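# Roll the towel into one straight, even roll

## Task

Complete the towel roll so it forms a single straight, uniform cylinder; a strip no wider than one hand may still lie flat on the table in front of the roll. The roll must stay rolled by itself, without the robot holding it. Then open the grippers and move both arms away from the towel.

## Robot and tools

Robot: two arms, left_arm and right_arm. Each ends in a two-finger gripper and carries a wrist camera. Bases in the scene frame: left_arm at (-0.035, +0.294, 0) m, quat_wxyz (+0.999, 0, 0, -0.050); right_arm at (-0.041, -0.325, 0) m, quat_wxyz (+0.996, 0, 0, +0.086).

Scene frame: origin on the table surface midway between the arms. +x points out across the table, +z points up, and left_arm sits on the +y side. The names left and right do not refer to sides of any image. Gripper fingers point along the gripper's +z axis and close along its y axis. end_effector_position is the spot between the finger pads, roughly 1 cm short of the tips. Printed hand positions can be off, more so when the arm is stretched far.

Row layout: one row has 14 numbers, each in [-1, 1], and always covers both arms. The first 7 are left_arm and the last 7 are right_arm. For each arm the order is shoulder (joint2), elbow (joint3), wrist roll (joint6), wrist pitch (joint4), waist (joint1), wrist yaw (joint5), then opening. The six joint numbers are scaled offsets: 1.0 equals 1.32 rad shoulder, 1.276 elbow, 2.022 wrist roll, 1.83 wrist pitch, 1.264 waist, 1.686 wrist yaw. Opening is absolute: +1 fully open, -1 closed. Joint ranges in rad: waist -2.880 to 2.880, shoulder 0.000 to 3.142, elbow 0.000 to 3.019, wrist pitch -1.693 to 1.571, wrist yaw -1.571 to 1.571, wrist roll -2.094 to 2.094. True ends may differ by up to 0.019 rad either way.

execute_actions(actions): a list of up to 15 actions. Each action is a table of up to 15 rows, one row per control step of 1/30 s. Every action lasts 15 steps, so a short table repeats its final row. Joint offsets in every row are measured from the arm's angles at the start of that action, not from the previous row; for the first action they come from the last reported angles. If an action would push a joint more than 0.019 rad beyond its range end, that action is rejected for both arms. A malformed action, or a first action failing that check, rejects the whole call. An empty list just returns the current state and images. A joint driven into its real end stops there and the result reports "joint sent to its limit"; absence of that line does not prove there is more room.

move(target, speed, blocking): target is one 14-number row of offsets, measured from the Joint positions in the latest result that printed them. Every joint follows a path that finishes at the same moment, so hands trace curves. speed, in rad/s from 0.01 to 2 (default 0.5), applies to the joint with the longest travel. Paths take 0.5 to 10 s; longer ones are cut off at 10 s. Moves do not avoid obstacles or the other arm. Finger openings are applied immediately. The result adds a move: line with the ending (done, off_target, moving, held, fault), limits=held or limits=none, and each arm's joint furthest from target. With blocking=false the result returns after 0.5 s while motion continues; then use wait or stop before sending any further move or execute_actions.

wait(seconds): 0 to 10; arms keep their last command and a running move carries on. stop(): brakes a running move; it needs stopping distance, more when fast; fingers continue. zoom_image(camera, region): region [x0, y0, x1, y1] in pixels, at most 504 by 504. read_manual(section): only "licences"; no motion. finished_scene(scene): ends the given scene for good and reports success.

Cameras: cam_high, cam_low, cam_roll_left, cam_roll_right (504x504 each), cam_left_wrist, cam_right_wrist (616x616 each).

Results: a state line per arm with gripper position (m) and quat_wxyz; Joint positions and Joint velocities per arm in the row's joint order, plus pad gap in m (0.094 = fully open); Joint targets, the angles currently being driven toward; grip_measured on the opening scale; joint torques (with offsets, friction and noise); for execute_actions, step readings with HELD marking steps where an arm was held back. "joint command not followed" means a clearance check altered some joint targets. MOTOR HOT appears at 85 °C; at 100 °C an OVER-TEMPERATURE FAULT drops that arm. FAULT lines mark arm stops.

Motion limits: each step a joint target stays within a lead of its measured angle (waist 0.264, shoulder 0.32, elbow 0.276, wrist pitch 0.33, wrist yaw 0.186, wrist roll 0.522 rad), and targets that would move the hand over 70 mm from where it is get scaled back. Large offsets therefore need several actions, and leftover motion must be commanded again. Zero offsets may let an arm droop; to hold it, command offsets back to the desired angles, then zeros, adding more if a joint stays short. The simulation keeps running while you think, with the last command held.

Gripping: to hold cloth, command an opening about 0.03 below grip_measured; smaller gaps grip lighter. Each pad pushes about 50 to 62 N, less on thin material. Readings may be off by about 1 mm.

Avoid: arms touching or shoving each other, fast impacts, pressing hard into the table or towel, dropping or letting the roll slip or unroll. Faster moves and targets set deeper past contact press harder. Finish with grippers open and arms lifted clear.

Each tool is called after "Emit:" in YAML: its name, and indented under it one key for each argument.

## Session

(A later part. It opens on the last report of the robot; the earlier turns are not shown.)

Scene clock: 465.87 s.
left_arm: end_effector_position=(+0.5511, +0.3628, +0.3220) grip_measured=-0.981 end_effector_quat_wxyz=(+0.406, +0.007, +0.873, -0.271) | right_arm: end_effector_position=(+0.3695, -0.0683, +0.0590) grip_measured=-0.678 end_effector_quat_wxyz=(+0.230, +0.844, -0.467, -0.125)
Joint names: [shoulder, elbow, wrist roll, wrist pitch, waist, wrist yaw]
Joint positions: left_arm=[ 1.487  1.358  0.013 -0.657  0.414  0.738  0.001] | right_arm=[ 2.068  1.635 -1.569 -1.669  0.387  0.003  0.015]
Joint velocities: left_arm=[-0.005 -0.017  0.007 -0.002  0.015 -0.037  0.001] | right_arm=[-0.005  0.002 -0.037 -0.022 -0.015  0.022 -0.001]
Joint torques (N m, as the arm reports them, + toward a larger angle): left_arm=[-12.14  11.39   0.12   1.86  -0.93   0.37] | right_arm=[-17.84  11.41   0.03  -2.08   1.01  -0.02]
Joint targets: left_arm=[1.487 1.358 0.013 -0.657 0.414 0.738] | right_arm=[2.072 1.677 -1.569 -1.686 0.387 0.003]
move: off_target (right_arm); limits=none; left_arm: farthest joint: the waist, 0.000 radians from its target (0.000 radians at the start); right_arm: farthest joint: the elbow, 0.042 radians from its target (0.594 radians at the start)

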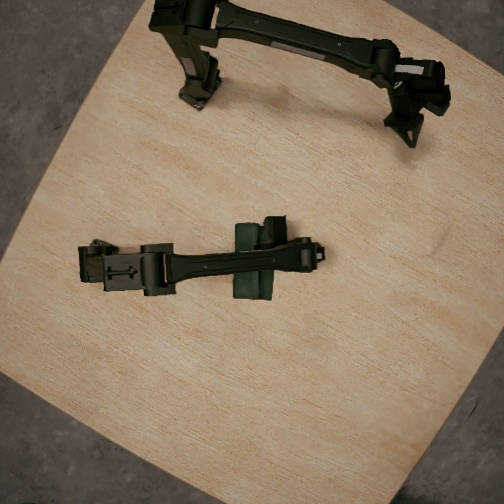

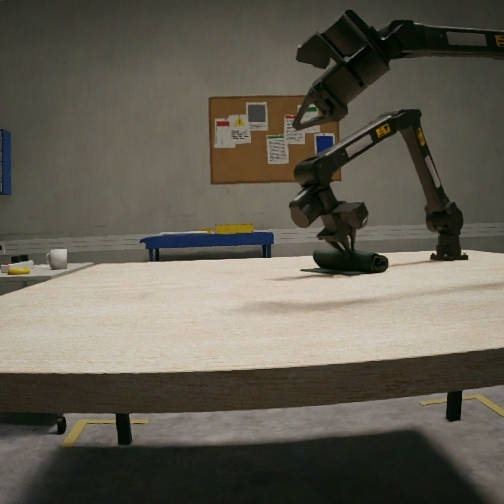

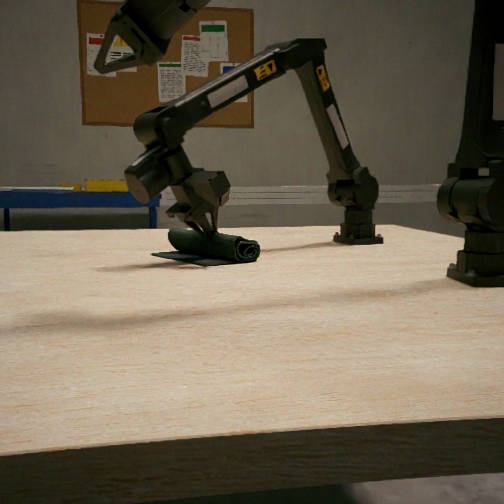

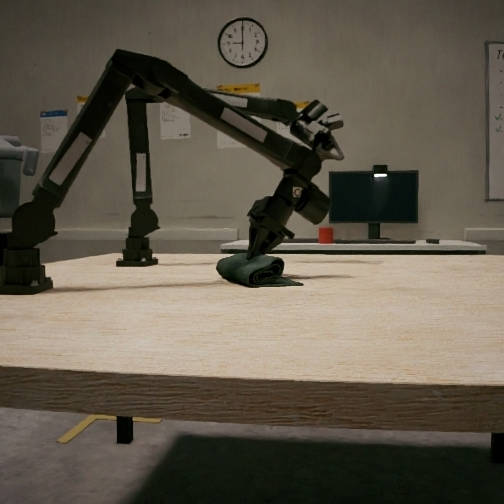

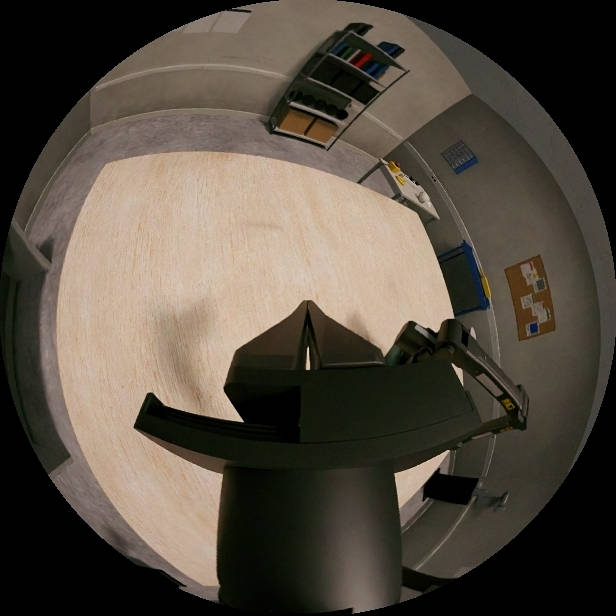

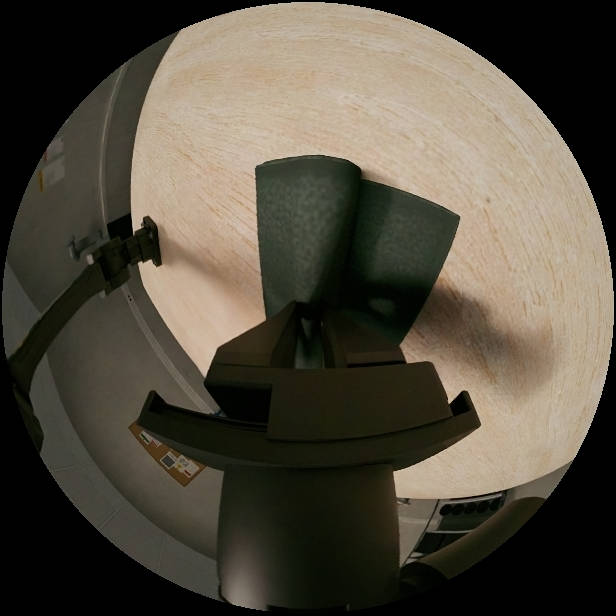

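Flipped properly. Release and clear.

Emit:
execute_actions:
  actions:
    - [[0,0,0,0,0,0,-1,0,0.03,0,0,0,0,-0.2]]
    - [[0,0,0,0,0,0,-1,-0.05,0.03,0,0,0,0,-0.2]]
    - [[0,0,0,0,0,0,-1,-0.09,0.03,0,0,0,0,-0.2]]

Emit:
move:
  target: [0,0,0,0,0,0,-1,-0.75,-0.6,0,0.35,0,0,0.5]
  speed: 0.9

Emit:
zoom_image:
  camera: "cam_roll_right"
  region: [170,200,350,320]

Scene clock: 472.03 s.
left_arm: end_effector_position=(+0.5511, +0.3628, +0.3220) grip_measured=-0.981 end_effector_quat_wxyz=(+0.406, +0.007, +0.873, -0.271) | right_arm: end_effector_position=(+0.3766, -0.0638, +0.1424) grip_measured=-0.202 end_effector_quat_wxyz=(+0.153, +0.862, -0.477, -0.082)
Joint names: [shoulder, elbow, wrist roll, wrist pitch, waist, wrist yaw]
Joint positions: left_arm=[ 1.487  1.358  0.013 -0.657  0.414  0.738  0.001] | right_arm=[ 1.894  1.644 -1.569 -1.669  0.387  0.003  0.038]
Joint velocities: left_arm=[ 0.005 -0.012  0.051 -0.007 -0.015 -0.007 -0.   ] | right_arm=[ 0.005  0.012  0.007  0.017 -0.005  0.022 -0.   ]
Joint torques (N m, as the arm reports them, + toward a larger angle): left_arm=[-11.79  11.36   0.18   1.7   -1.53   0.37] | right_arm=[-16.52  11.3    0.03  -1.02   0.43  -0.04]
Joint targets: left_arm=[1.487 1.358 0.013 -0.657 0.414 0.738] | right_arm=[1.898 1.674 -1.569 -1.669 0.387 0.003]
Step readings (joint positions; steps 1 to 15: 1st action; 16 to 30: 2nd action; 31 to 45: 3rd action):
0: left_arm=[1.487 1.358 0.013 -0.657 0.414 0.738] | right_arm=[2.068 1.635 -1.569 -1.669 0.387 0.003]
1: left_arm=[1.487 1.358 0.013 -0.657 0.414 0.738] | right_arm=[2.068 1.635 -1.569 -1.669 0.387 0.003]
2: left_arm=[1.487 1.358 0.013 -0.657 0.414 0.738] | right_arm=[2.068 1.635 -1.569 -1.669 0.387 0.003]
4: left_arm=[1.487 1.358 0.013 -0.657 0.414 0.738] | right_arm=[2.068 1.635 -1.569 -1.669 0.387 0.003]
8: left_arm=[1.487 1.358 0.013 -0.657 0.414 0.738] | right_arm=[2.068 1.635 -1.569 -1.669 0.387 0.003]
15: left_arm=[1.487 1.358 0.013 -0.657 0.414 0.738] | right_arm=[2.068 1.635 -1.569 -1.669 0.387 0.003]
16: left_arm=[1.487 1.358 0.013 -0.657 0.414 0.738] | right_arm=[2.065 1.635 -1.569 -1.669 0.387 0.003]
17: left_arm=[1.487 1.358 0.013 -0.657 0.414 0.738] | right_arm=[2.063 1.635 -1.569 -1.669 0.387 0.003]
19: left_arm=[1.487 1.358 0.013 -0.657 0.414 0.738] | right_arm=[2.051 1.635 -1.569 -1.669 0.387 0.003]
23: left_arm=[1.487 1.358 0.013 -0.657 0.414 0.738] | right_arm=[2.026 1.635 -1.569 -1.669 0.387 0.003]
30: left_arm=[1.487 1.358 0.013 -0.657 0.414 0.738] | right_arm=[2.017 1.636 -1.569 -1.669 0.387 0.003]
31: left_arm=[1.487 1.358 0.013 -0.657 0.414 0.738] | right_arm=[2.011 1.636 -1.569 -1.669 0.387 0.003]
32: left_arm=[1.487 1.358 0.013 -0.657 0.414 0.738] | right_arm=[2.003 1.635 -1.569 -1.669 0.387 0.003]
34: left_arm=[1.487 1.358 0.013 -0.657 0.414 0.738] | right_arm=[1.975 1.635 -1.569 -1.669 0.387 0.003]
38: left_arm=[1.487 1.358 0.013 -0.657 0.414 0.738] | right_arm=[1.912 1.637 -1.569 -1.669 0.387 0.003]
45: Joint positions above

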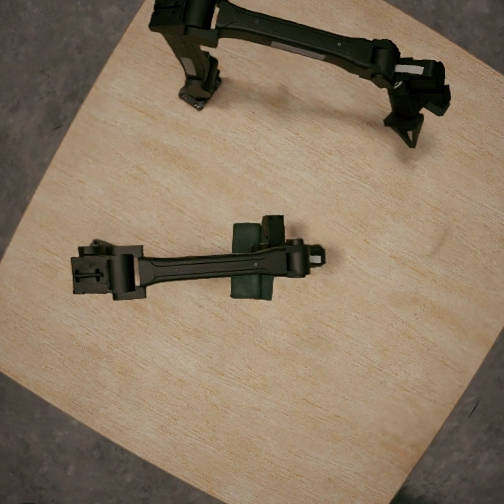

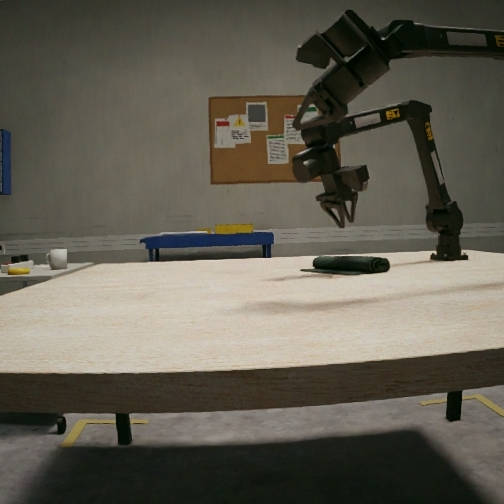

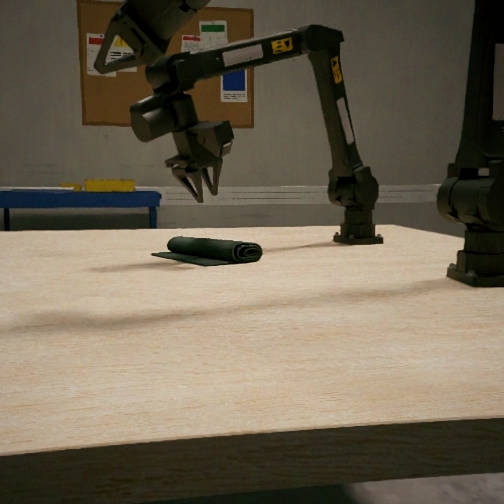

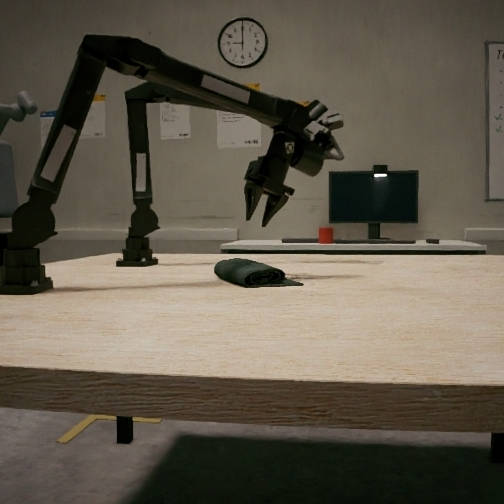

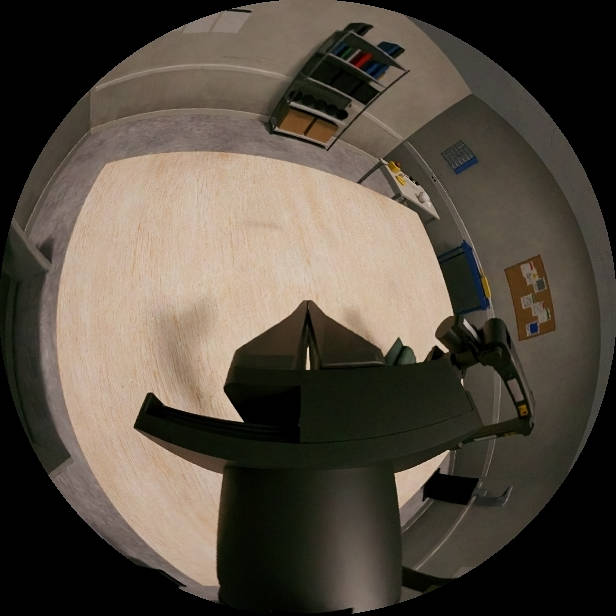

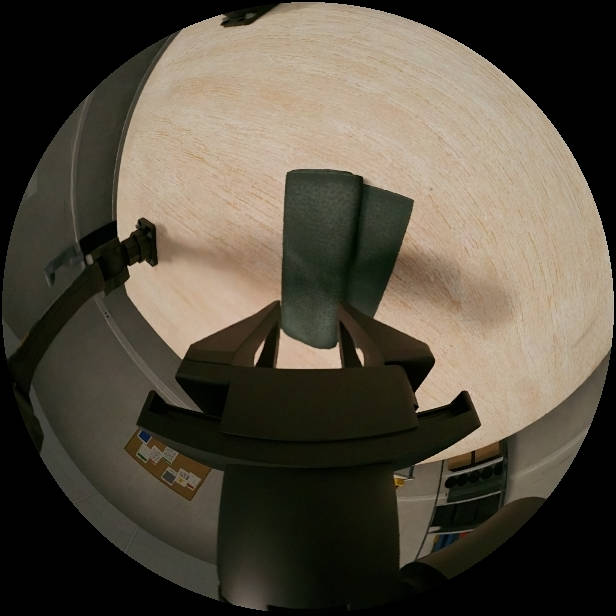

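Scene clock: 473.70 s.
left_arm: end_effector_position=(+0.5511, +0.3628, +0.3220) grip_measured=-0.981 end_effector_quat_wxyz=(+0.406, +0.007, +0.873, -0.271) | right_arm: end_effector_position=(+0.2455, -0.1461, +0.2441) grip_measured=+0.499 end_effector_quat_wxyz=(-0.216, +0.847, -0.470, +0.121)
Joint names: [shoulder, elbow, wrist roll, wrist pitch, waist, wrist yaw]
Joint positions: left_arm=[ 1.487  1.358  0.013 -0.657  0.414  0.738  0.001] | right_arm=[ 0.896  0.873 -1.569 -1.048  0.387  0.003  0.07 ]
Joint velocities: left_arm=[-0.015 -0.002  0.11  -0.007 -0.005  0.022 -0.001] | right_arm=[-0.005  0.002  0.066  0.027 -0.005 -0.007 -0.002]
Joint torques (N m, as the arm reports them, + toward a larger angle): left_arm=[-12.37  11.39   0.13   1.81  -1.62   0.36] | right_arm=[-3.74 10.94  0.13  1.62  0.73 -0.02]
Joint targets: left_arm=[1.487 1.358 0.013 -0.657 0.414 0.738] | right_arm=[0.904 0.879 -1.569 -1.029 0.387 0.003]
move: done; limits=none; left_arm: farthest joint: the waist, 0.000 radians from its target (0.000 radians at the start); right_arm: farthest joint: the wrist pitch, 0.020 radians from its target (0.641 radians at the start)

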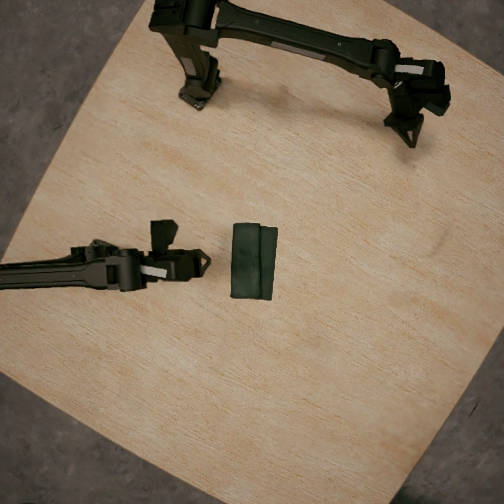

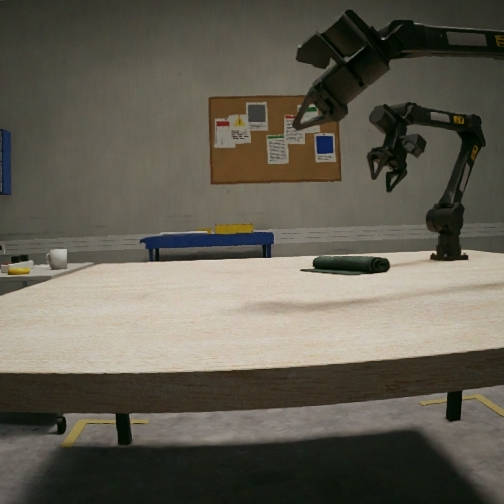

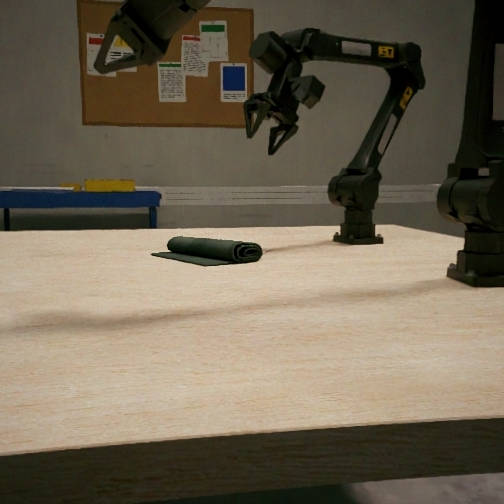

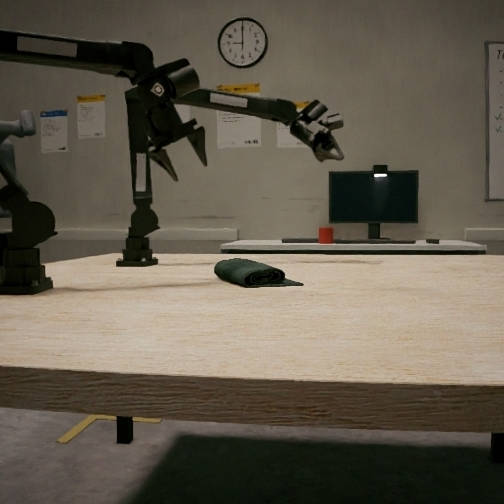

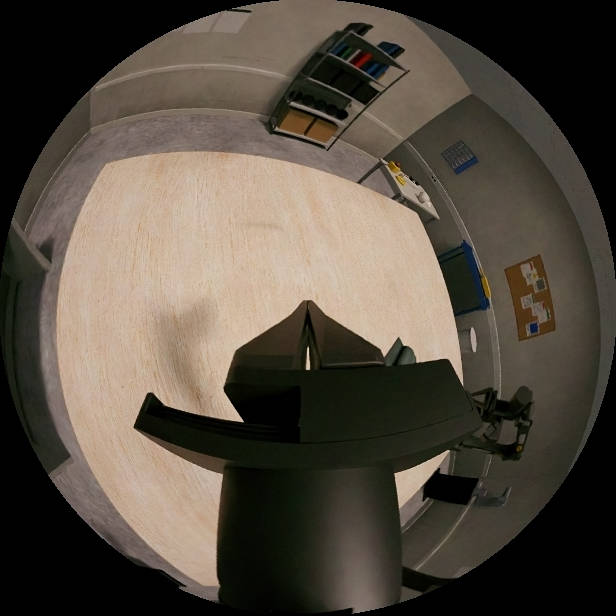

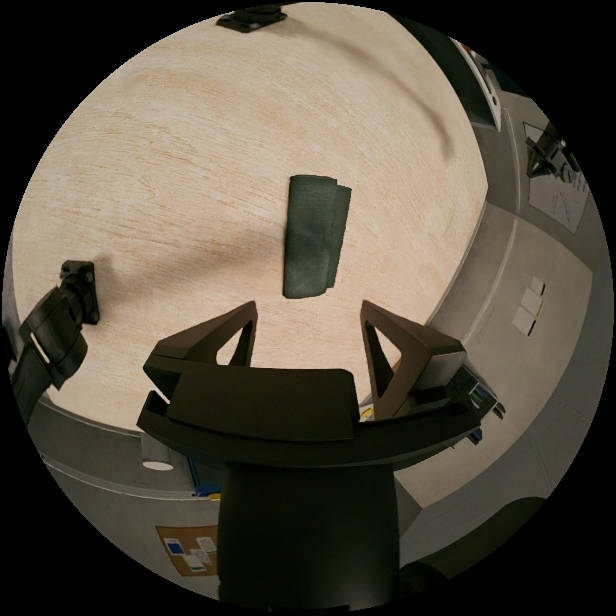

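Region (170, 200, 350, 320) of cam_roll_right's 504x504 image, scaled by 2.800, with more detail than that image has.

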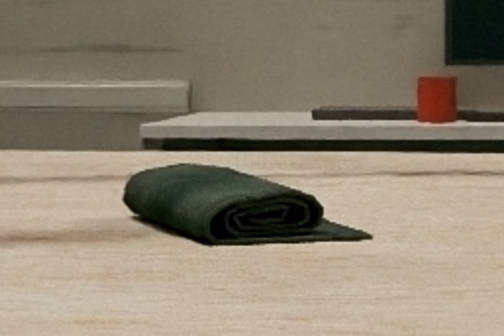

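Emit:
finished_scene:
  scene: 1

The scene is finished: the task was done.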